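# Snap off alternate fruitlets from the branch tip

## Task

Thin the branch by breaking off every other fruitlet, counted from the tip: the first, third, fifth and so on. Every removed fruitlet has to finish on the mat underneath, and letting it fall there straight from the branch is fine. The remaining fruitlets (second, fourth, ...) must stay attached. Striking a fruitlet hard or gripping one at full force can count as failure. Anything that stays in its final place only because the robot is holding it is not counted as done.

## Robot and tools

Robot: one 6-joint arm (Trossen WXAI-type) with a parallel two-finger gripper and a wrist camera. Cameras: cam_high, cam_low, cam_wrist, each 504x504 pixels.

Frames: positions in results use the scene frame. Its origin is on the table top directly under the arm base, +z points up, and +y is to the left when looking along +x. The base may be slightly tilted relative to the table. end_effector_position (metres) is the point midway between the finger pads, 3 to 4 cm behind the fingertips. Orientation is given as end_effector_quat_wxyz. The fingers point along the gripper's +x axis and close along its y axis. The printed hand position can be off, especially when the arm is stretched far out.

execute_actions(actions, pictures): actions is a list holding at most one item.
- Empty list []: nothing moves; the call just returns the current state.
- Move: {"rows": [[...], ...], "steps": n}. n is 1 to 15 control steps (default 15), each 1/30 s. Each row is used for one step, and the last row repeats if there are fewer rows than steps. A row is one flat list of 7 numbers for the single arm, in this order: waist, shoulder, elbow, wrist pitch, wrist yaw, wrist roll, gripper opening. The six joint values are absolute target angles in radians, on the same scale as the Joint positions line. They are not offsets. Stated ranges: waist -3.054 to 3.054, shoulder 0.000 to 3.142, elbow 0.000 to 2.356, wrist pitch -1.571 to 1.571, wrist yaw -1.571 to 1.571, wrist roll -3.142 to 3.142. The seventh value is an absolute opening from -1 to 1. +1 is fully open (0.088 m between pads). The empty fingers touch at about -0.80, and values below that close them no further. Going from fully open to shut takes at least about 0.5 s.
- Wait: {"steps": n} with no rows, n up to 300. No new command is sent, and the call returns after n steps counted from the previous result.
- pictures: true/false controls whether camera images come back. By default they do.

A call is refused, and nothing is sent, if any joint target is more than 0.010 rad outside its range and also further out than that joint's last reported angle. The true end of a joint can differ from the stated one by up to 0.010 rad. A target beyond the true end is clipped to it, and the result then says "joint sent to its limit". That note can refer to an earlier action that is still running.

Motion: each step's target is held within a fixed distance of the measured angle: 0.211 rad for waist, shoulder and elbow, 0.213 for wrist pitch, 0.267 for wrist yaw, 0.228 for wrist roll. If a step would move the hand more than 70 mm from where it is, all targets are pulled back proportionally. So large moves need several calls. Friction can leave joints short of their targets, especially at long reach, and tiny changes may not move a joint at all. Check Joint positions after each move. Between calls the arm keeps heading for the last row sent, until it stalls or a step is HELD.

Result lines: the state line gives pose and velocities (m/s, rad/s). Joint positions and Joint velocities list the six joints in row order, then the pad gap in metres. Joint torques and External joint torques are in the same joint order. External torques estimate outside loads and include friction, error and any held weight; "no reading" means there is no estimate. grip_measured is the actual opening on the command scale. It can be offset by about 1 mm, and while squeezing something hard it reads up to 0.061 narrower than the pads really are. grip_effort_n is the gripper motor's effort in newtons (negative means closing), up to about 83. It is not a force measured at the pads. "joint command not followed" means the clearance check changed or blocked targets; mounting blocks and posts count as part of the arm. HELD marks steps whose row was not sent in full.

Gripping: the fingers move until grip_measured matches the command. To hold something, command about 0.07 below the grip_measured reading for a firm grip, or less for a lighter one. Avoid full force (-1 on a fruitlet), because crushing can fail the task. Very thin parts, under about 3 mm, get less force. Pads may spike in force at first contact, so close gently.

Faults: the load limits in N m are waist 18.2, shoulder 22.5, elbow 22.4, wrist pitch 5.92, wrist yaw 5.9, wrist roll 5.54, and held weight counts toward them. Reaching one triggers a TORQUE FAULT: the arm freezes for 10 s and the rest of the call is dropped. Holding loads heats the motors. MOTOR HOT appears from 50 °C. At 95 °C an OVER-TEMPERATURE FAULT stops the arm, and if it does not cool in time, power is cut and the arm goes limp.

Things to avoid: hard impacts or strong pushes, dropping things anywhere other than the mat, knocking anything off the table, and leaving a fruitlet resting on the gripper. Loose objects may occasionally get a brief external nudge.

Other tools: zoom_image(camera, region=[x0,y0,x1,y1]) gives a close-up of the latest image from that camera; pixel coordinates start at the top-left corner, and the region can be at most 504x504. show_instructions() shows the scene's reference images. read_manual(section="licences") returns URDF licence text. finished_scene(scene) ends the current scene, identified by its number, and grades it. This cannot be undone.

Each tool is called after "Request:" in YAML: its name, and indented under it one key for each argument.

Reference images:

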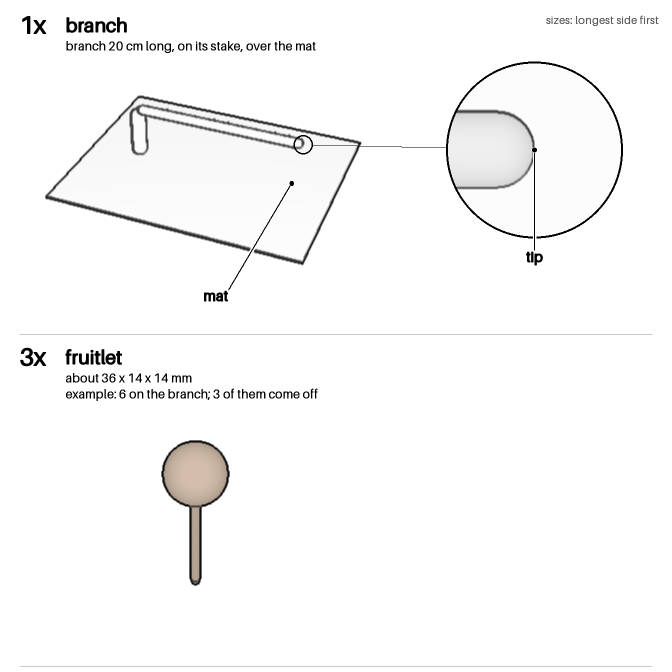

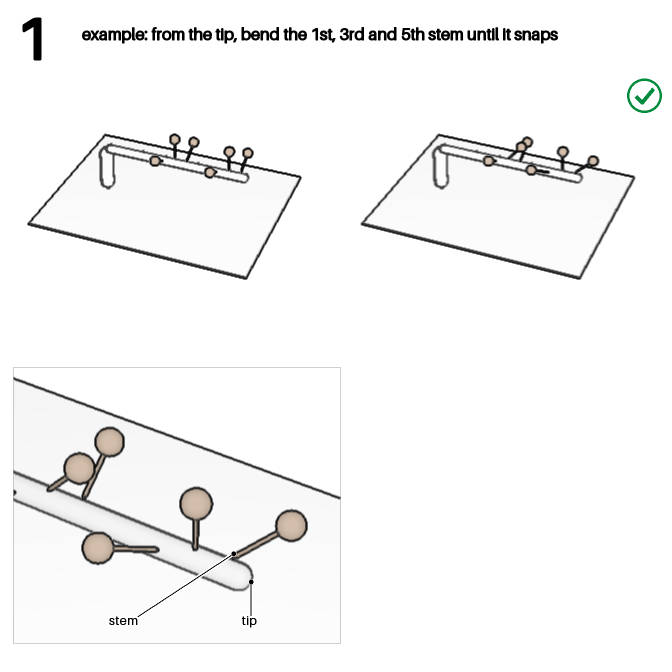

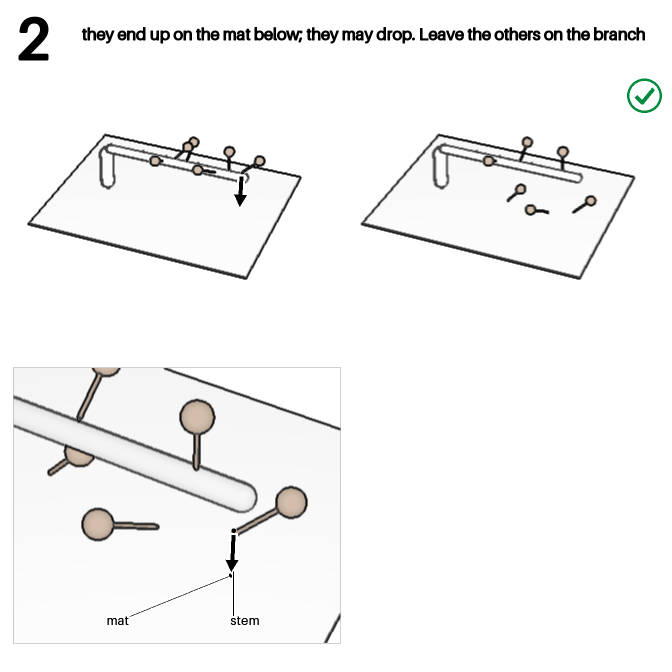

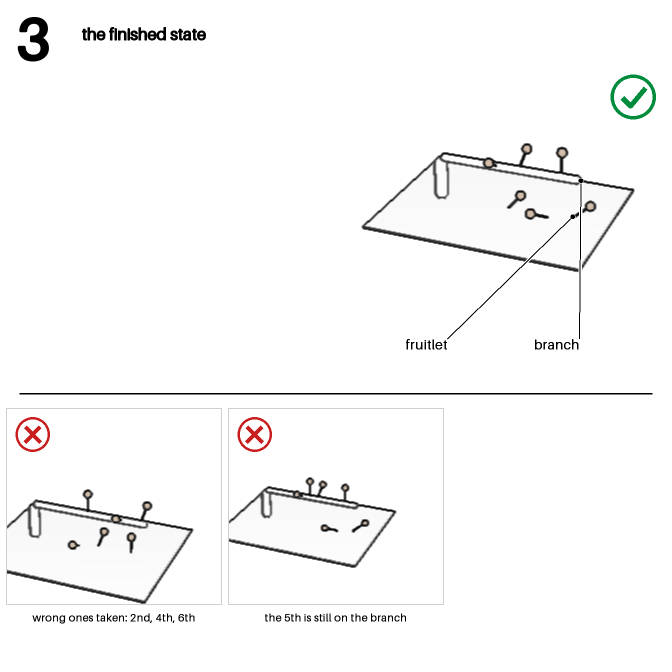

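## Session

Request:
execute_actions:
  actions: []

Scene clock: 0.00 s of 4200.00 s.
end_effector_position=(+0.4270, +0.4297, +0.1127) grip_measured=+0.549 grip_effort_n=n/a end_effector_quat_wxyz=(+0.766, -0.012, +0.211, +0.608) end_effector_velocity=(-0.002, -0.000, +0.004) end_effector_angular_velocity=(-0.007, -0.011, +0.022)
Joint positions: [ 0.437  2.267  1.422  1.459 -0.801  0.864  0.066]
Joint velocities: [-0.007 -0.007 -0.002  0.007 -0.022 -0.007 -0.   ]
Joint torques (N m, as the arm reports them, + toward a larger angle): no reading
External joint torques (N m, as the arm's controller estimates them; a push from outside toward a larger angle lowers the number): no reading
Motor temperatures (°C, as the motors report them): [27 25 27 25 26 26]
Heat: hottest waist 27 °C (+0.0 °C/min).

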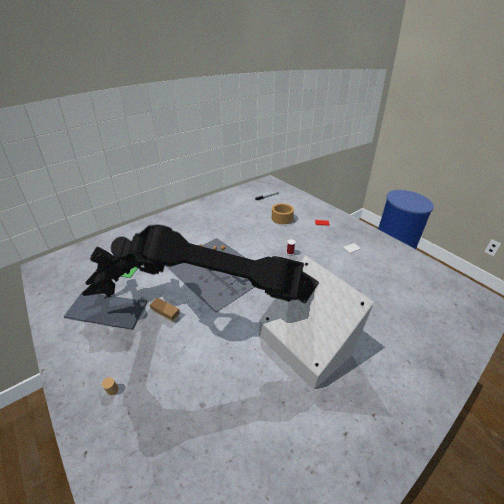

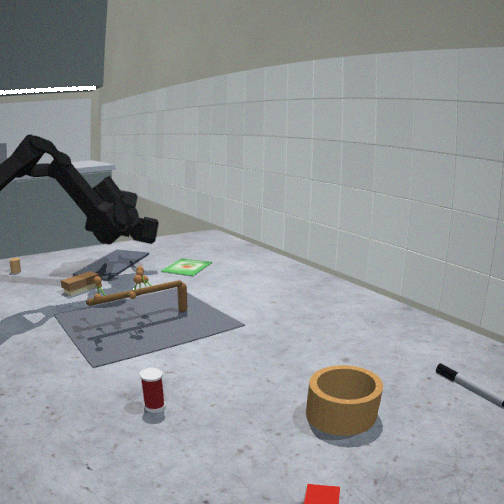

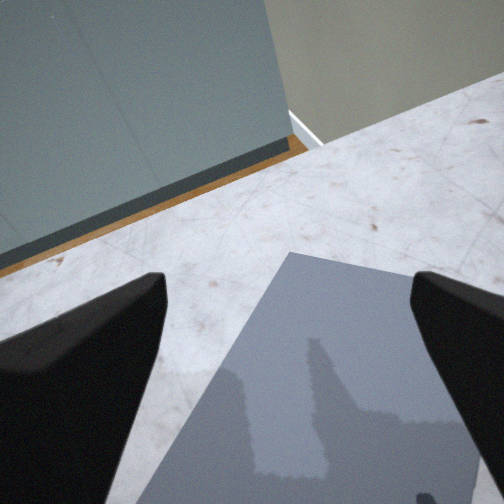

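Request:
zoom_image:
  camera: "cam_low"
  region: [40, 230, 260, 370]

Request:
zoom_image:
  camera: "cam_high"
  region: [60, 200, 320, 340]

Region (40, 230, 260, 370) of cam_low's 504x504 image, scaled by 2.291, with more detail than that image has; it fills the top 321 rows of this view, and the rest is white.

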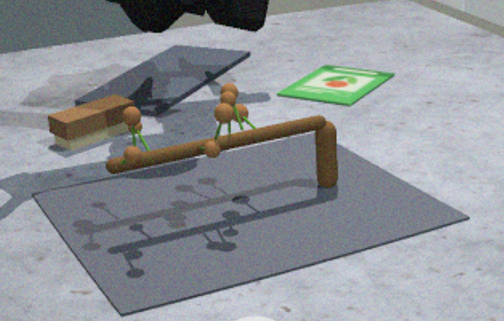

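Region (60, 200, 320, 340) of cam_high's 504x504 image, scaled by 1.938, with more detail than that image has; it fills the top 271 rows of this view, and the rest is white.

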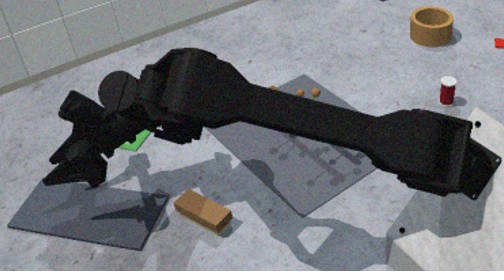

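Request:
execute_actions:
  actions:
    - {"rows":[[0.0,2.0,1.4,0.3,-0.75,0.3,0.6]],"steps":15}
  pictures: false

Request:
execute_actions:
  actions:
    - {"rows":[[-0.398,2.057,1.395,-1.232,-0.711,-0.476,0.6]],"steps":15}
  pictures: false

Request:
execute_actions:
  actions:
    - {"steps":20}

Scene clock: 104.97 s of 4200.00 s.
end_effector_position=(+0.5331, +0.3071, +0.2859) grip_measured=+0.597 grip_effort_n=14.2 end_effector_quat_wxyz=(+0.881, -0.231, +0.098, +0.401) end_effector_velocity=(+0.131, -0.355, +0.078) end_effector_angular_velocity=(-0.460, +0.220, -1.234)
Joint positions: [ 0.019  2.018  1.412  0.888 -0.75   0.362  0.068]
Joint velocities: [-0.579 -0.154 -0.002 -1.59   0.037 -0.579  0.   ]
Joint torques (N m, as the arm reports them, + toward a larger angle): [-3.76 -7.39  3.62  0.58  0.32 -0.24]
External joint torques (N m, as the arm's controller estimates them; a push from outside toward a larger angle lowers the number): [ 0.92 -0.97 -0.29 -0.33  0.09 -0.24]
Motor temperatures (°C, as the motors report them): [36 35 28 28 26 26]
Heat: hottest waist 36 °C (+3.0 °C/min).
Steps of this call (steps 1 to 90: nothing new was sent; then 101.47 s passed at rest; steps 91 to 105: all 15 steps of this action). Readings (joint positions):
91: [0.431 2.253 1.421 1.433 -0.801 0.839]
92: [0.417 2.238 1.416 1.397 -0.800 0.810]
94: [0.369 2.201 1.412 1.339 -0.789 0.750]
98: [0.244 2.110 1.412 1.217 -0.771 0.619]
105: the state above

Scene clock: 105.47 s of 4200.00 s.
end_effector_position=(+0.5472, +0.0678, +0.3618) grip_measured=+0.597 grip_effort_n=13.7 end_effector_quat_wxyz=(+0.889, -0.398, +0.176, +0.141) end_effector_velocity=(-0.125, -0.403, -0.077) end_effector_angular_velocity=(-0.994, +0.627, -0.767)
Joint positions: [-0.382  2.038  1.41   0.32  -0.711 -0.228  0.068]
Joint velocities: [-0.476  0.071 -0.042 -1.619  0.037 -1.736 -0.   ]
Joint torques (N m, as the arm reports them, + toward a larger angle): [-4.01 -4.69  4.11  0.76  0.26 -0.23]
External joint torques (N m, as the arm's controller estimates them; a push from outside toward a larger angle lowers the number): [ 0.95  1.4  -0.89 -0.37  0.11 -0.26]
Motor temperatures (°C, as the motors report them): [36 35 28 28 26 26]
Heat: hottest waist 36 °C (+3.0 °C/min).
Steps of this call (steps 1 to 15: all 15 steps of this action). Readings (joint positions):
1: [-0.002 2.017 1.412 0.856 -0.750 0.333]
2: [-0.025 2.018 1.412 0.827 -0.747 0.301]
4: [-0.076 2.022 1.412 0.766 -0.739 0.240]
8: [-0.195 2.028 1.412 0.645 -0.728 0.115]
15: the state above

Scene clock: 106.13 s of 4200.00 s.
end_effector_position=(+0.4041, +0.0082, +0.2372) grip_measured=+0.597 grip_effort_n=12.8 end_effector_quat_wxyz=(+0.795, -0.153, +0.585, +0.045) end_effector_velocity=(-0.273, +0.048, -0.095) end_effector_angular_velocity=(+0.563, +1.081, -1.043)
Joint positions: [-0.398  2.048  1.403 -0.807 -0.71  -0.47   0.068]
Joint velocities: [-0.002 -0.002 -0.007 -1.604 -0.007 -0.007 -0.   ]
Joint torques (N m, as the arm reports them, + toward a larger angle): [-5.43 -4.71  4.18  0.44 -0.03 -0.25]
External joint torques (N m, as the arm's controller estimates them; a push from outside toward a larger angle lowers the number): [ 1.02  1.18 -0.82 -0.33 -0.01 -0.26]
Motor temperatures (°C, as the motors report them): [36 35 28 28 26 26]
Heat: hottest waist 36 °C (+3.0 °C/min).
Steps of this call (steps 1 to 20: the robot went on to your last target). Readings (joint positions):
1: [-0.395 2.040 1.409 0.263 -0.710 -0.288]
2: [-0.402 2.043 1.407 0.207 -0.710 -0.338]
4: [-0.404 2.047 1.405 0.094 -0.710 -0.400]
8: [-0.398 2.048 1.403 -0.131 -0.710 -0.450]
20: the state above

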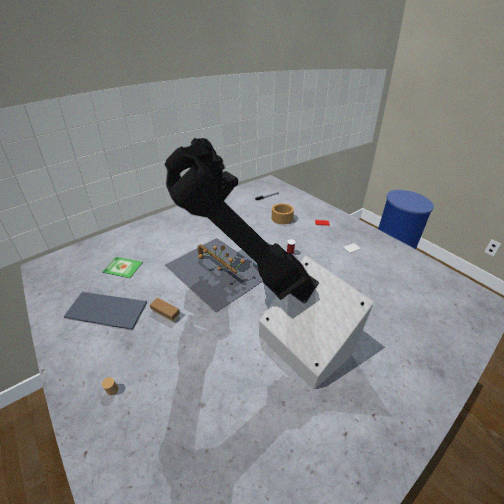

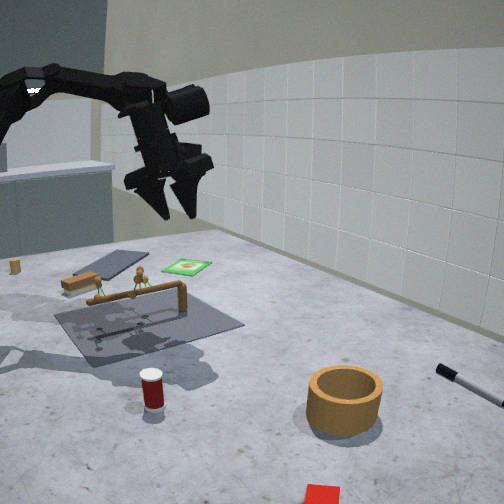

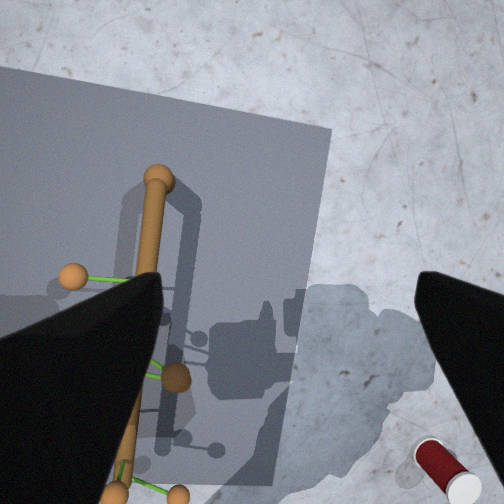

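Request:
execute_actions:
  actions:
    - {"steps":15}

Scene clock: 110.83 s of 4200.00 s.
end_effector_position=(+0.3323, +0.0319, +0.2235) grip_measured=+0.597 grip_effort_n=12.3 end_effector_quat_wxyz=(+0.711, -0.005, +0.703, -0.001) end_effector_velocity=(+0.001, +0.001, +0.002) end_effector_angular_velocity=(+0.002, -0.013, +0.014)
Joint positions: [-0.398  2.048  1.401 -1.23  -0.71  -0.47   0.068]
Joint velocities: [-0.002 -0.007 -0.002  0.007 -0.007 -0.007 -0.   ]
Joint torques (N m, as the arm reports them, + toward a larger angle): [-5.05 -4.23  3.94 -0.01 -0.06 -0.25]
External joint torques (N m, as the arm's controller estimates them; a push from outside toward a larger angle lowers the number): [ 0.95  1.03 -0.43 -0.28 -0.03 -0.25]
Motor temperatures (°C, as the motors report them): [36 34 28 27 26 26]
Heat: hottest waist 36 °C (+3.0 °C/min).
Steps of this call (steps 1 to 30: the robot went on to your last target; steps 31 to 90: nothing new was sent; then 1.70 s passed at rest). Readings (joint positions):
1: [-0.398 2.048 1.403 -0.864 -0.710 -0.470]
2: [-0.398 2.048 1.403 -0.920 -0.710 -0.470]
4: [-0.398 2.048 1.403 -1.032 -0.710 -0.470]
8: [-0.398 2.048 1.401 -1.175 -0.710 -0.470]
90: the state above
The arm was judged still, so your last target was given up. Only a new action makes it travel on or press farther. Fingers that are still opening or closing keep moving.

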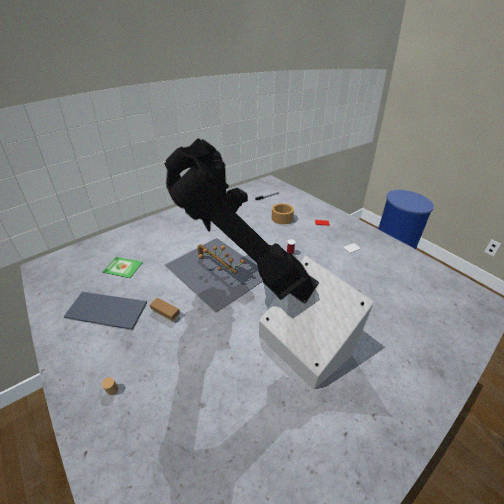

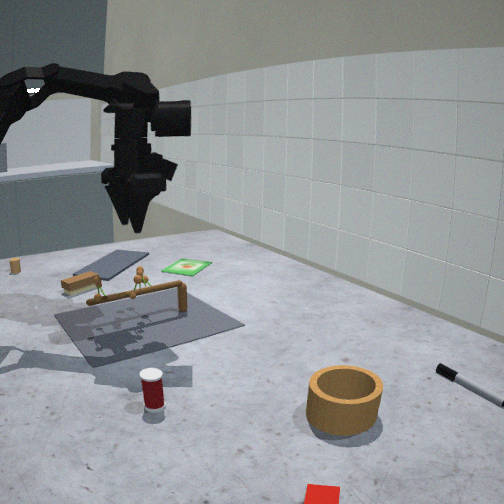

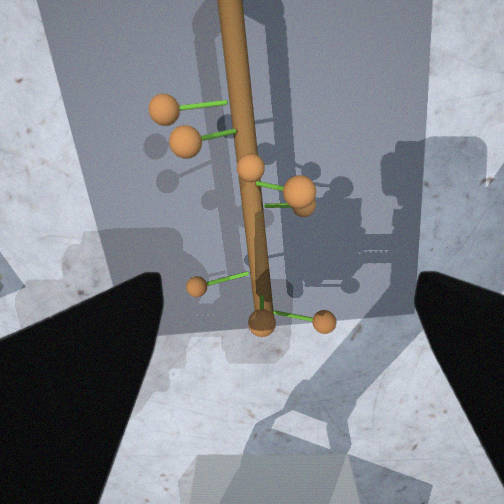

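Request:
zoom_image:
  camera: "cam_wrist"
  region: [120, 60, 400, 360]

Request:
zoom_image:
  camera: "cam_low"
  region: [70, 250, 210, 330]

Request:
zoom_image:
  camera: "cam_high"
  region: [160, 225, 280, 315]

Region (120, 60, 400, 360) of cam_wrist's 504x504 image, scaled by 1.680, with more detail than that image has; it fills the left 470 columns of this view, and the rest is white.

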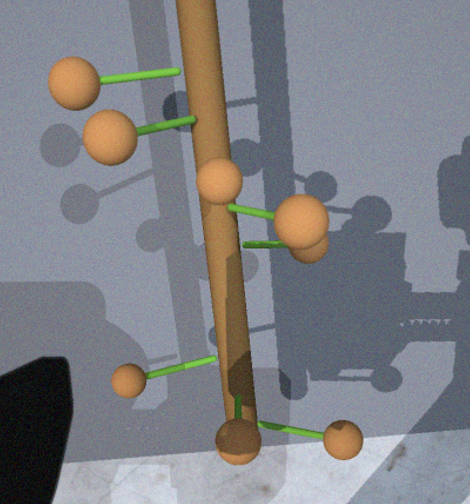

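Region (70, 250, 210, 330) of cam_low's 504x504 image, scaled by 3.600, with more detail than that image has; it fills the top 288 rows of this view, and the rest is white.

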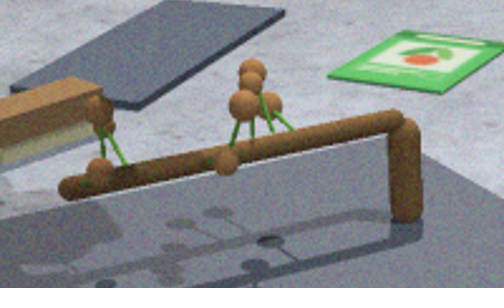

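Region (160, 225, 280, 315) of cam_high's 504x504 image, scaled by 4.200, with more detail than that image has; it fills the top 378 rows of this view, and the rest is white.

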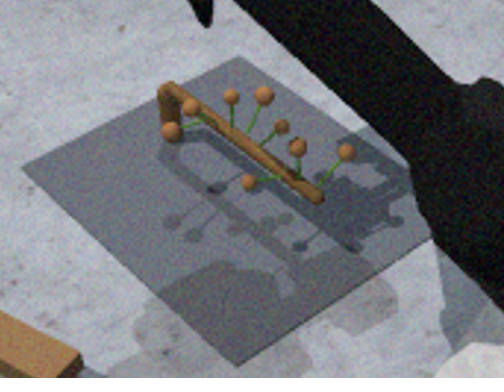

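Request:
execute_actions:
  actions:
    - {"rows":[[-0.36,2.06,1.34,-1.14,-0.72,-0.43,0.6],[-0.32,2.066,1.28,-1.04,-0.73,-0.38,0.6],[-0.283,2.072,1.23,-0.954,-0.743,-0.327,0.6]],"steps":15}
  pictures: false

Request:
execute_actions:
  actions:
    - {"steps":15}

Scene clock: 186.80 s of 4200.00 s.
end_effector_position=(+0.3321, +0.0309, +0.1629) grip_measured=+0.597 grip_effort_n=12.3 end_effector_quat_wxyz=(+0.709, -0.006, +0.705, +0.002) end_effector_velocity=(-0.007, -0.004, -0.004) end_effector_angular_velocity=(+0.010, +0.001, -0.050)
Joint positions: [-0.283  2.069  1.24  -0.96  -0.739 -0.335  0.068]
Joint velocities: [-0.007 -0.002 -0.037  0.022 -0.007  0.037  0.   ]
Joint torques (N m, as the arm reports them, + toward a larger angle): [-5.03 -5.13  3.41  0.29 -0.15  0.21]
External joint torques (N m, as the arm's controller estimates them; a push from outside toward a larger angle lowers the number): [ 1.02  0.39 -0.62  0.03 -0.12  0.21]
Motor temperatures (°C, as the motors report them): [36 30 29 26 26 26]
Heat: hottest waist 36 °C (+1.0 °C/min).
Steps of this call (steps 1 to 90: nothing new was sent; then 72.47 s passed at rest; steps 91 to 105: all 15 steps of this action). Readings (joint positions):
91: [-0.395 2.048 1.391 -1.210 -0.711 -0.467]
92: [-0.387 2.048 1.370 -1.167 -0.715 -0.448]
94: [-0.348 2.050 1.315 -1.064 -0.726 -0.395]
98: [-0.286 2.069 1.249 -0.990 -0.735 -0.350]
105: the state above

Scene clock: 187.30 s of 4200.00 s.
end_effector_position=(+0.3323, +0.0306, +0.1626) grip_measured=+0.597 grip_effort_n=12.8 end_effector_quat_wxyz=(+0.709, -0.006, +0.705, +0.002) end_effector_velocity=(-0.001, +0.001, +0.001) end_effector_angular_velocity=(+0.009, +0.001, -0.014)
Joint positions: [-0.283  2.069  1.238 -0.956 -0.74  -0.333  0.068]
Joint velocities: [-0.002 -0.002 -0.002 -0.007 -0.007  0.007 -0.   ]
Joint torques (N m, as the arm reports them, + toward a larger angle): [-5.06 -5.11  3.28  0.26 -0.16  0.21]
External joint torques (N m, as the arm's controller estimates them; a push from outside toward a larger angle lowers the number): [ 0.99  0.39 -0.7   0.01 -0.13  0.21]
Motor temperatures (°C, as the motors report them): [36 30 29 26 26 26]
Heat: hottest waist 36 °C (+1.0 °C/min).
Steps of this call (steps 1 to 15: the robot went on to your last target). Readings (joint positions):
1: [-0.283 2.069 1.239 -0.959 -0.739 -0.334]
2: [-0.283 2.069 1.239 -0.958 -0.739 -0.334]
4: [-0.283 2.069 1.239 -0.957 -0.740 -0.334]
8: [-0.283 2.069 1.238 -0.956 -0.740 -0.333]
15: the state above
The arm was judged still, so your last target was given up. Only a new action makes it travel on or press farther. Fingers that are still opening or closing keep moving.

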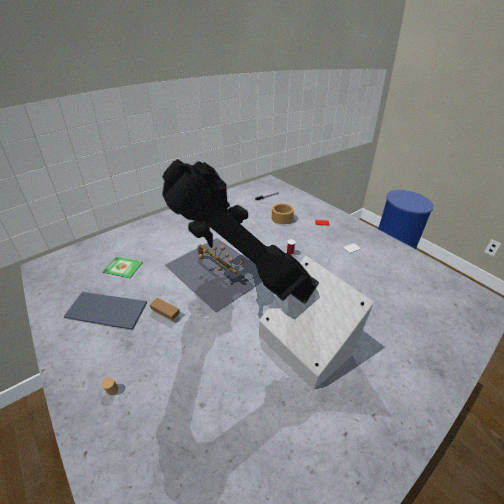

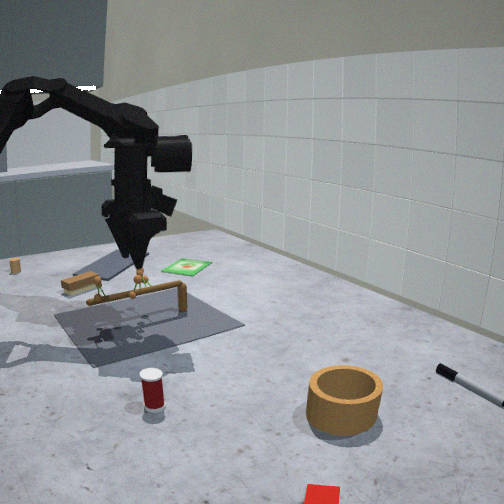

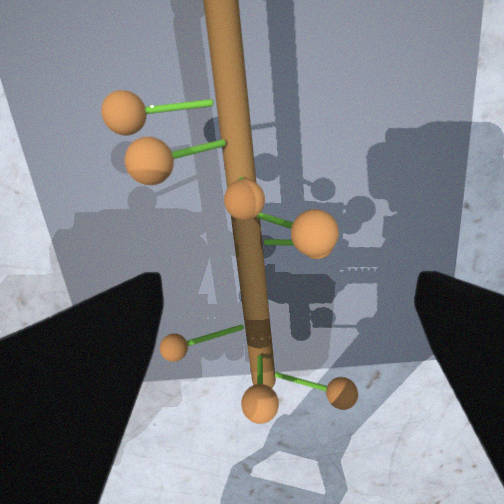

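Request:
zoom_image:
  camera: "cam_wrist"
  region: [90, 70, 390, 430]

Region (90, 70, 390, 430) of cam_wrist's 504x504 image, scaled by 1.400, with more detail than that image has.

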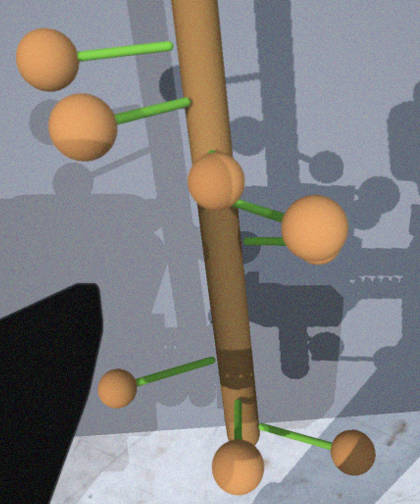

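Request:
execute_actions:
  actions:
    - {"rows":[[-0.4,2.12,1.25,-1.05,-0.77,-0.1,0.3],[-0.52,2.22,1.24,-1.2,-0.8,0.2,0.1],[-0.636,2.323,1.233,-1.336,-0.843,0.5,-0.2]],"steps":15}
  pictures: false

Request:
execute_actions:
  actions:
    - {"steps":20}

Scene clock: 307.80 s of 4200.00 s.
end_effector_position=(+0.2627, -0.0314, +0.1910) grip_measured=-0.187 grip_effort_n=-16.5 end_effector_quat_wxyz=(+0.450, +0.546, +0.605, -0.366) end_effector_velocity=(-0.005, +0.007, +0.000) end_effector_angular_velocity=(+0.060, +0.199, -0.534)
Joint positions: [-0.633  2.313  1.231 -1.328 -0.838  0.443  0.03 ]
Joint velocities: [-0.002  0.022  0.002 -0.066 -0.022  0.505 -0.005]
Joint torques (N m, as the arm reports them, + toward a larger angle): [-4.37 -4.72  4.45 -0.38 -0.24  0.21]
External joint torques (N m, as the arm's controller estimates them; a push from outside toward a larger angle lowers the number): [ 0.83  0.95  0.32 -0.21 -0.1   0.2 ]
Motor temperatures (°C, as the motors report them): [37 31 29 26 26 26]
Heat: hottest waist 37 °C (+1.0 °C/min).
Steps of this call (steps 1 to 90: nothing new was sent; then 117.00 s passed at rest; steps 91 to 105: all 15 steps of this action). Readings (joint positions):
91: [-0.292 2.075 1.240 -0.973 -0.751 -0.279]
92: [-0.320 2.097 1.246 -1.025 -0.770 -0.220]
94: [-0.419 2.170 1.255 -1.133 -0.806 -0.104]
98: [-0.610 2.301 1.232 -1.279 -0.816 0.137]
105: the state above

Scene clock: 308.47 s of 4200.00 s.
end_effector_position=(+0.2622, -0.0307, +0.1914) grip_measured=-0.197 grip_effort_n=-16.5 end_effector_quat_wxyz=(+0.433, +0.559, +0.596, -0.381) end_effector_velocity=(-0.001, +0.002, +0.002) end_effector_angular_velocity=(+0.008, -0.004, -0.018)
Joint positions: [-0.634  2.314  1.231 -1.334 -0.84   0.494  0.029]
Joint velocities: [-0.007 -0.007 -0.007 -0.007 -0.007  0.007 -0.   ]
Joint torques (N m, as the arm reports them, + toward a larger angle): [-4.44 -4.37  4.39 -0.4  -0.23  0.2 ]
External joint torques (N m, as the arm's controller estimates them; a push from outside toward a larger angle lowers the number): [ 0.74  1.16  0.39 -0.22 -0.12  0.21]
Motor temperatures (°C, as the motors report them): [37 31 29 26 26 26]
Heat: hottest waist 37 °C (+1.0 °C/min).
Steps of this call (steps 1 to 20: the robot went on to your last target). Readings (joint positions):
1: [-0.633 2.314 1.231 -1.329 -0.838 0.457]
2: [-0.633 2.314 1.231 -1.330 -0.839 0.467]
4: [-0.633 2.314 1.231 -1.332 -0.840 0.479]
8: [-0.633 2.314 1.231 -1.333 -0.840 0.490]
20: the state above

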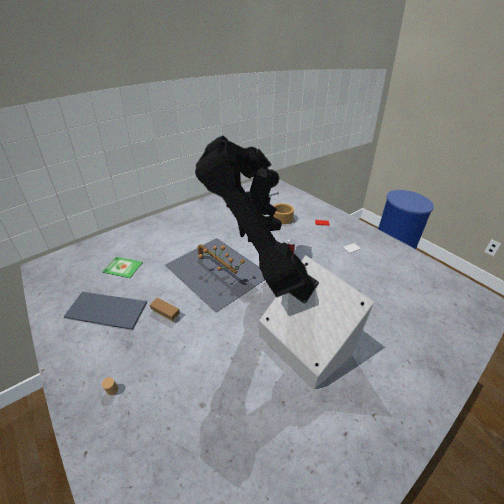

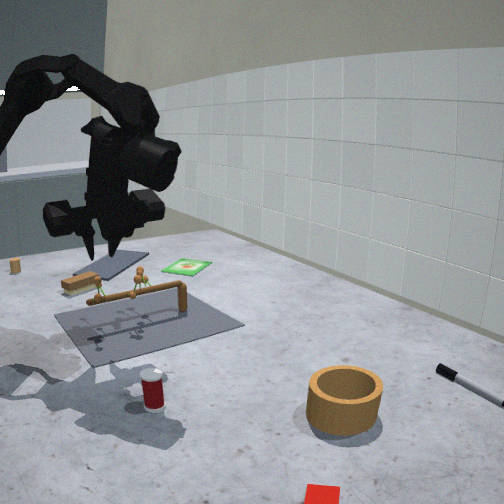

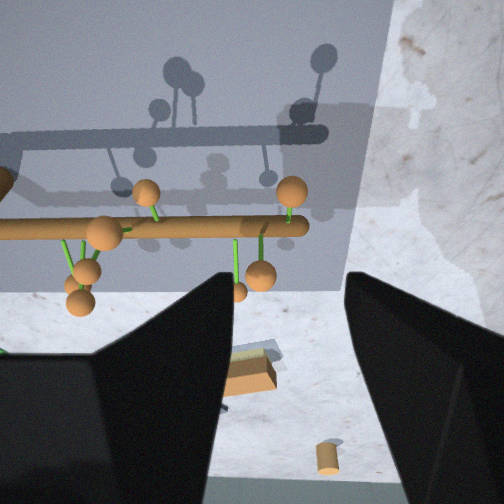

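Request:
zoom_image:
  camera: "cam_wrist"
  region: [200, 150, 340, 320]

Request:
zoom_image:
  camera: "cam_low"
  region: [60, 220, 200, 330]

Region (200, 150, 340, 320) of cam_wrist's 504x504 image, scaled by 2.965, with more detail than that image has; it fills the left 415 columns of this view, and the rest is white.

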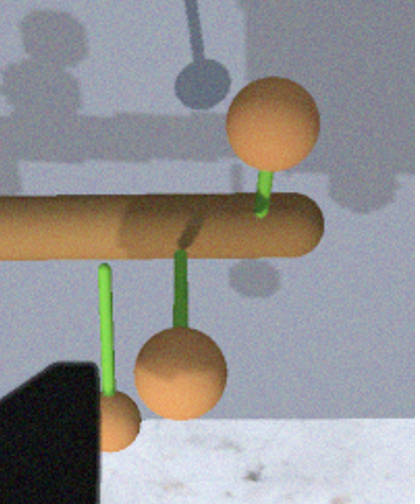

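Region (60, 220, 200, 330) of cam_low's 504x504 image, scaled by 3.600, with more detail than that image has; it fills the top 396 rows of this view, and the rest is white.

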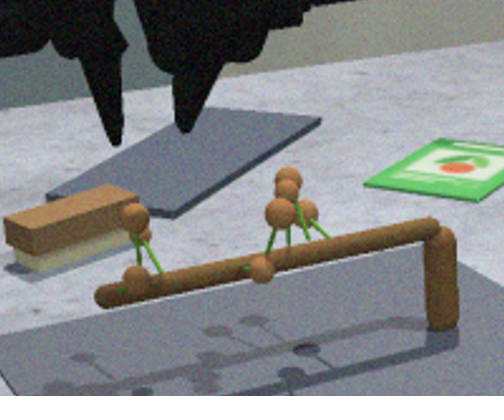

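Request:
execute_actions:
  actions:
    - {"rows":[[-0.61,2.32,1.2,-1.27,-0.86,0.52,-0.2],[-0.58,2.33,1.155,-1.2,-0.88,0.555,-0.2],[-0.554,2.34,1.111,-1.133,-0.904,0.588,-0.2]],"steps":15}
  pictures: false

Request:
execute_actions:
  actions:
    - {"steps":12}

Scene clock: 369.93 s of 4200.00 s.
end_effector_position=(+0.2590, -0.0276, +0.1511) grip_measured=-0.197 grip_effort_n=-16.5 end_effector_quat_wxyz=(+0.433, +0.560, +0.594, -0.381) end_effector_velocity=(-0.003, +0.002, -0.003) end_effector_angular_velocity=(+0.022, -0.010, -0.011)
Joint positions: [-0.556  2.333  1.12  -1.138 -0.9    0.581  0.029]
Joint velocities: [-0.002  0.002 -0.022  0.007 -0.022 -0.007 -0.   ]
Joint torques (N m, as the arm reports them, + toward a larger angle): [-4.17 -4.59  2.99 -0.07 -0.27  0.19]
External joint torques (N m, as the arm's controller estimates them; a push from outside toward a larger angle lowers the number): [ 0.98  0.9  -0.62  0.07 -0.15  0.2 ]
Motor temperatures (°C, as the motors report them): [36 30 30 26 26 26]
Heat: hottest waist 36 °C (-1.0 °C/min).
Steps of this call (steps 1 to 15: the robot went on to your last target; steps 16 to 90: nothing new was sent; then 57.97 s passed at rest; steps 91 to 105: all 15 steps of this action). Readings (joint positions):
91: [-0.633 2.314 1.228 -1.324 -0.843 0.499]
92: [-0.627 2.314 1.215 -1.291 -0.853 0.512]
94: [-0.599 2.315 1.176 -1.214 -0.877 0.544]
98: [-0.558 2.332 1.128 -1.159 -0.892 0.572]
105: the state above

Scene clock: 370.33 s of 4200.00 s.
end_effector_position=(+0.2590, -0.0278, +0.1509) grip_measured=-0.197 grip_effort_n=-16.5 end_effector_quat_wxyz=(+0.434, +0.561, +0.594, -0.381) end_effector_velocity=(+0.003, +0.001, +0.001) end_effector_angular_velocity=(+0.010, -0.030, +0.018)
Joint positions: [-0.556  2.333  1.119 -1.135 -0.9    0.581  0.029]
Joint velocities: [-0.002 -0.002 -0.002  0.007 -0.022 -0.022 -0.   ]
Joint torques (N m, as the arm reports them, + toward a larger angle): [-4.13 -4.6   2.92 -0.09 -0.26  0.21]
External joint torques (N m, as the arm's controller estimates them; a push from outside toward a larger angle lowers the number): [ 0.99  0.88 -0.67  0.06 -0.12  0.22]
Motor temperatures (°C, as the motors report them): [36 30 30 26 26 26]
Heat: hottest waist 36 °C (-1.0 °C/min).
Steps of this call (steps 1 to 12: the robot went on to your last target). Readings (joint positions):
1: [-0.556 2.333 1.120 -1.138 -0.900 0.581]
2: [-0.556 2.333 1.119 -1.137 -0.900 0.581]
4: [-0.556 2.333 1.119 -1.136 -0.900 0.581]
8: [-0.556 2.333 1.119 -1.136 -0.900 0.581]
12: the state above

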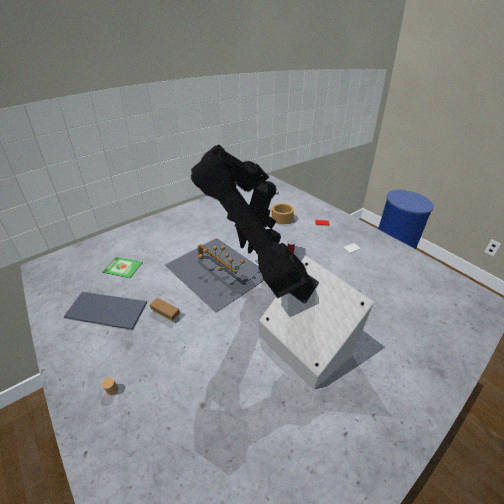

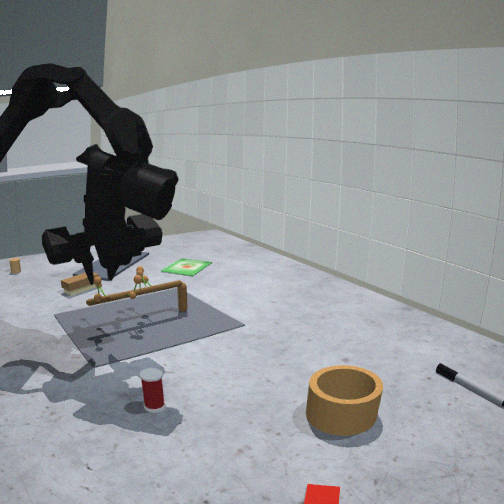

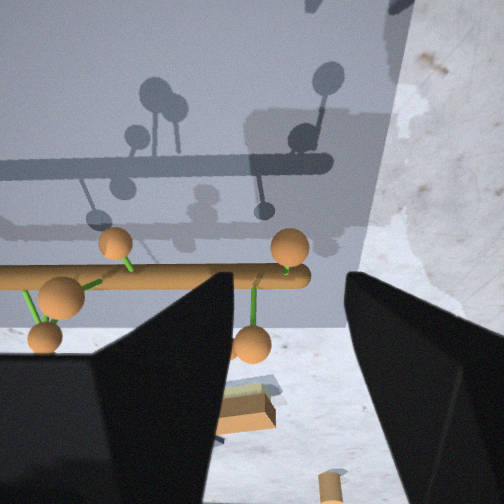

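Request:
execute_actions:
  actions:
    - {"rows":[[-0.53,2.342,1.09,-1.09,-0.92,0.615,-0.2],[-0.51,2.343,1.073,-1.045,-0.935,0.64,-0.2],[-0.487,2.345,1.055,-1.001,-0.949,0.67,-0.2]],"steps":15}

Scene clock: 392.03 s of 4200.00 s.
end_effector_position=(+0.2608, -0.0213, +0.1275) grip_measured=-0.197 grip_effort_n=-16.5 end_effector_quat_wxyz=(+0.436, +0.560, +0.593, -0.380) end_effector_velocity=(-0.000, +0.002, -0.000) end_effector_angular_velocity=(+0.016, -0.008, -0.029)
Joint positions: [-0.49   2.336  1.063 -1.005 -0.945  0.663  0.029]
Joint velocities: [-0.002 -0.002 -0.012  0.007 -0.022  0.022 -0.   ]
Joint torques (N m, as the arm reports them, + toward a larger angle): [-4.15 -4.32  2.68 -0.05 -0.27  0.2 ]
External joint torques (N m, as the arm's controller estimates them; a push from outside toward a larger angle lowers the number): [ 1.1   1.14 -0.63  0.07 -0.13  0.21]
Motor temperatures (°C, as the motors report them): [36 30 29 26 26 26]
Heat: hottest waist 36 °C (+0.0 °C/min).
Steps of this call (steps 1 to 15: the robot went on to your last target; steps 16 to 90: nothing new was sent; then 18.20 s passed at rest; steps 91 to 105: all 15 steps of this action). Readings (joint positions):
91: [-0.555 2.333 1.115 -1.125 -0.904 0.588]
92: [-0.549 2.333 1.107 -1.105 -0.911 0.600]
94: [-0.524 2.333 1.088 -1.056 -0.927 0.630]
98: [-0.491 2.336 1.067 -1.019 -0.940 0.654]
105: the state above

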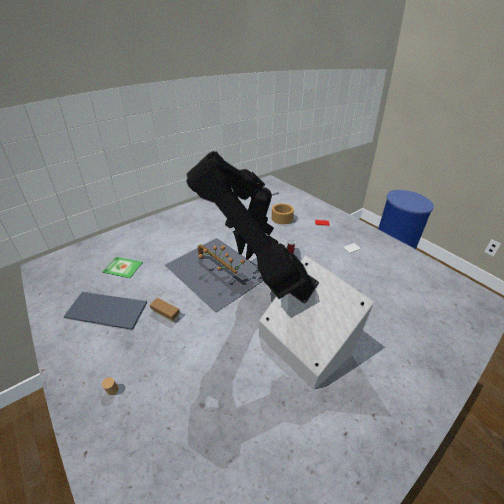

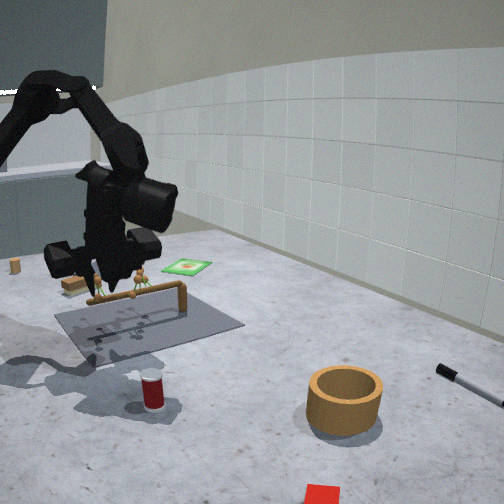

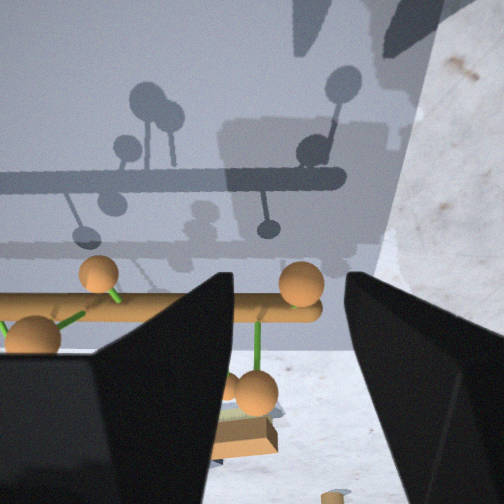

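Request:
execute_actions:
  actions:
    - {"rows":[[-0.475,2.345,1.04,-0.97,-0.958,0.685,-0.2],[-0.46,2.345,1.02,-0.94,-0.968,0.7,-0.2],[-0.446,2.344,1.004,-0.908,-0.978,0.72,-0.2]],"steps":15}

Scene clock: 407.93 s of 4200.00 s.
end_effector_position=(+0.2575, -0.0163, +0.1119) grip_measured=-0.197 grip_effort_n=-16.5 end_effector_quat_wxyz=(+0.436, +0.560, +0.594, -0.378) end_effector_velocity=(+0.001, +0.001, -0.000) end_effector_angular_velocity=(+0.017, -0.012, -0.015)
Joint positions: [-0.449  2.336  1.012 -0.911 -0.974  0.713  0.029]
Joint velocities: [-0.002  0.002 -0.007  0.007 -0.022  0.007 -0.   ]
Joint torques (N m, as the arm reports them, + toward a larger angle): [-4.11 -4.38  2.5  -0.04 -0.28  0.21]
External joint torques (N m, as the arm's controller estimates them; a push from outside toward a larger angle lowers the number): [ 1.09  0.94 -0.57  0.05 -0.14  0.21]
Motor temperatures (°C, as the motors report them): [36 30 29 26 26 26]
Heat: hottest waist 36 °C (+0.0 °C/min).
Steps of this call (steps 1 to 15: the robot went on to your last target; steps 16 to 90: nothing new was sent; then 12.40 s passed at rest; steps 91 to 105: all 15 steps of this action). Readings (joint positions):
91: [-0.489 2.336 1.059 -0.995 -0.948 0.668]
92: [-0.485 2.336 1.053 -0.981 -0.953 0.675]
94: [-0.470 2.336 1.035 -0.947 -0.963 0.693]
98: [-0.450 2.336 1.015 -0.922 -0.971 0.708]
105: the state above

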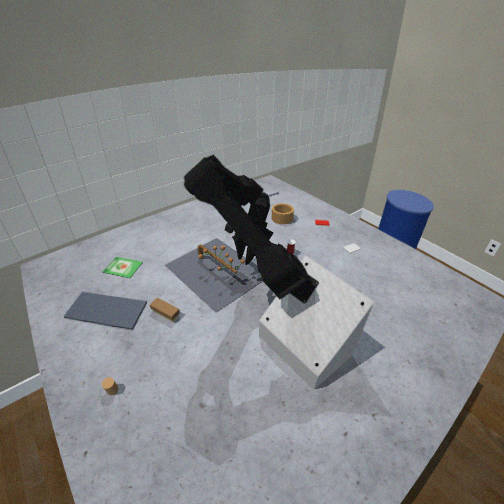

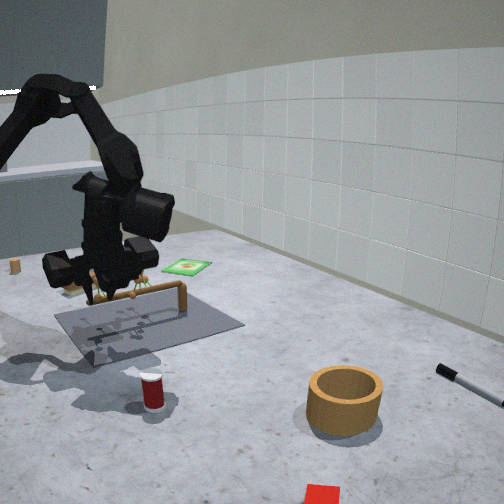

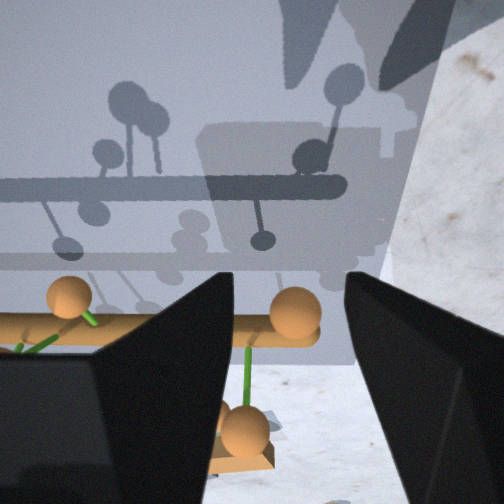

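Request:
execute_actions:
  actions:
    - {"rows":[[-0.446,2.344,1.004,-0.908,-0.978,0.72,-0.3],[-0.446,2.344,1.004,-0.908,-0.978,0.72,-0.36],[-0.446,2.344,1.004,-0.908,-0.978,0.72,-0.42],[-0.446,2.344,1.004,-0.908,-0.978,0.72,-0.45],[-0.446,2.344,1.004,-0.908,-0.978,0.72,-0.47],[-0.446,2.344,1.004,-0.908,-0.978,0.72,-0.48],[-0.446,2.344,1.004,-0.908,-0.978,0.72,-0.49],[-0.446,2.344,1.004,-0.908,-0.978,0.72,-0.5],[-0.446,2.344,1.004,-0.908,-0.978,0.72,-0.51],[-0.446,2.344,1.004,-0.908,-0.978,0.72,-0.52],[-0.446,2.344,1.004,-0.908,-0.978,0.72,-0.53]],"steps":15}

Scene clock: 417.70 s of 4200.00 s.
end_effector_position=(+0.2576, -0.0163, +0.1117) grip_measured=-0.516 grip_effort_n=-16.5 end_effector_quat_wxyz=(+0.436, +0.560, +0.594, -0.378) end_effector_velocity=(-0.000, +0.001, +0.001) end_effector_angular_velocity=(+0.008, -0.004, -0.001)
Joint positions: [-0.449  2.336  1.011 -0.91  -0.975  0.714  0.014]
Joint velocities: [-0.002 -0.002 -0.002 -0.007 -0.007 -0.007 -0.006]
Joint torques (N m, as the arm reports them, + toward a larger angle): [-4.09 -4.39  2.47 -0.05 -0.28  0.19]
External joint torques (N m, as the arm's controller estimates them; a push from outside toward a larger angle lowers the number): [ 1.1   0.89 -0.53  0.06 -0.14  0.2 ]
Motor temperatures (°C, as the motors report them): [36 30 29 26 26 26]
Heat: hottest waist 36 °C (+0.0 °C/min).
Steps of this call (steps 1 to 15: the robot went on to your last target; steps 16 to 90: nothing new was sent; then 6.27 s passed at rest; steps 91 to 105: all 15 steps of this action). Readings (joint positions):
91: [-0.449 2.336 1.011 -0.910 -0.975 0.714]
92: [-0.449 2.336 1.011 -0.910 -0.975 0.714]
94: [-0.449 2.336 1.011 -0.910 -0.975 0.714]
98: [-0.449 2.336 1.011 -0.910 -0.975 0.714]
105: the state above

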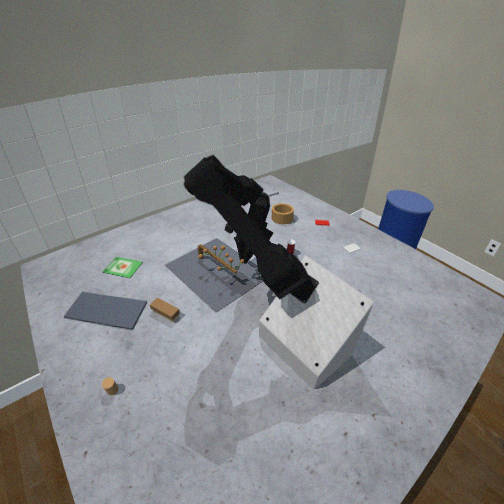

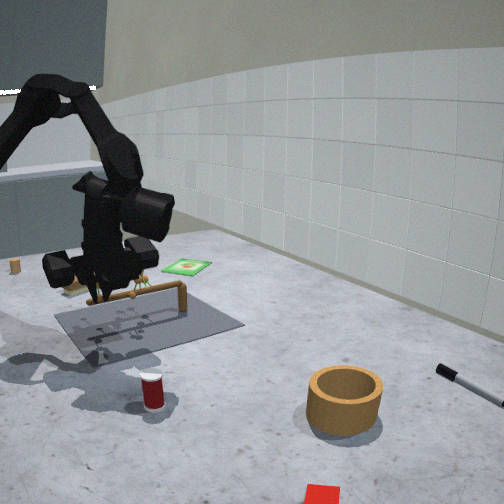

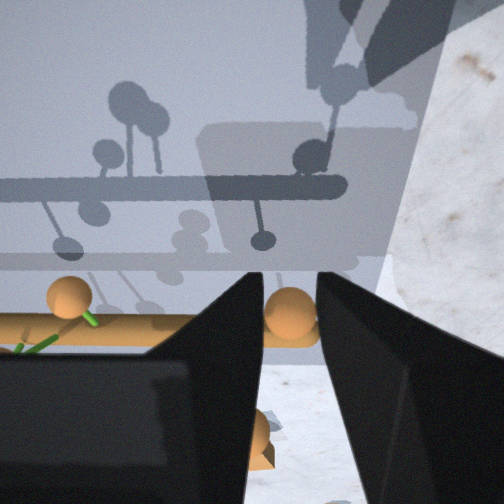

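Request:
execute_actions:
  actions:
    - {"rows":[[-0.446,2.344,1.004,-0.908,-0.978,0.72,-0.535],[-0.446,2.344,1.004,-0.908,-0.978,0.72,-0.54],[-0.446,2.344,1.004,-0.908,-0.978,0.72,-0.545]],"steps":10}
  pictures: false

Scene clock: 421.47 s of 4200.00 s.
end_effector_position=(+0.2576, -0.0163, +0.1117) grip_measured=-0.540 grip_effort_n=-21.6 end_effector_quat_wxyz=(+0.436, +0.560, +0.594, -0.378) end_effector_velocity=(-0.000, +0.001, +0.001) end_effector_angular_velocity=(+0.008, -0.009, +0.013)
Joint positions: [-0.449  2.336  1.011 -0.91  -0.975  0.714  0.013]
Joint velocities: [-0.002 -0.002 -0.002 -0.007 -0.007 -0.022 -0.001]
Joint torques (N m, as the arm reports them, + toward a larger angle): [-4.12 -4.39  2.46 -0.05 -0.27  0.2 ]
External joint torques (N m, as the arm's controller estimates them; a push from outside toward a larger angle lowers the number): [ 1.08  0.92 -0.58  0.05 -0.13  0.21]
Motor temperatures (°C, as the motors report them): [36 30 29 26 26 26]
Heat: hottest waist 36 °C (+0.0 °C/min).
Steps of this call (steps 1 to 15: the robot went on to your last target; steps 16 to 90: nothing new was sent; then 0.43 s passed at rest; steps 91 to 100: all 10 steps of this action). Readings (joint positions):
91: [-0.449 2.336 1.011 -0.910 -0.975 0.714]
92: [-0.449 2.336 1.011 -0.910 -0.975 0.714]
94: [-0.449 2.336 1.011 -0.910 -0.975 0.714]
98: [-0.449 2.336 1.011 -0.910 -0.975 0.714]
100: the state above


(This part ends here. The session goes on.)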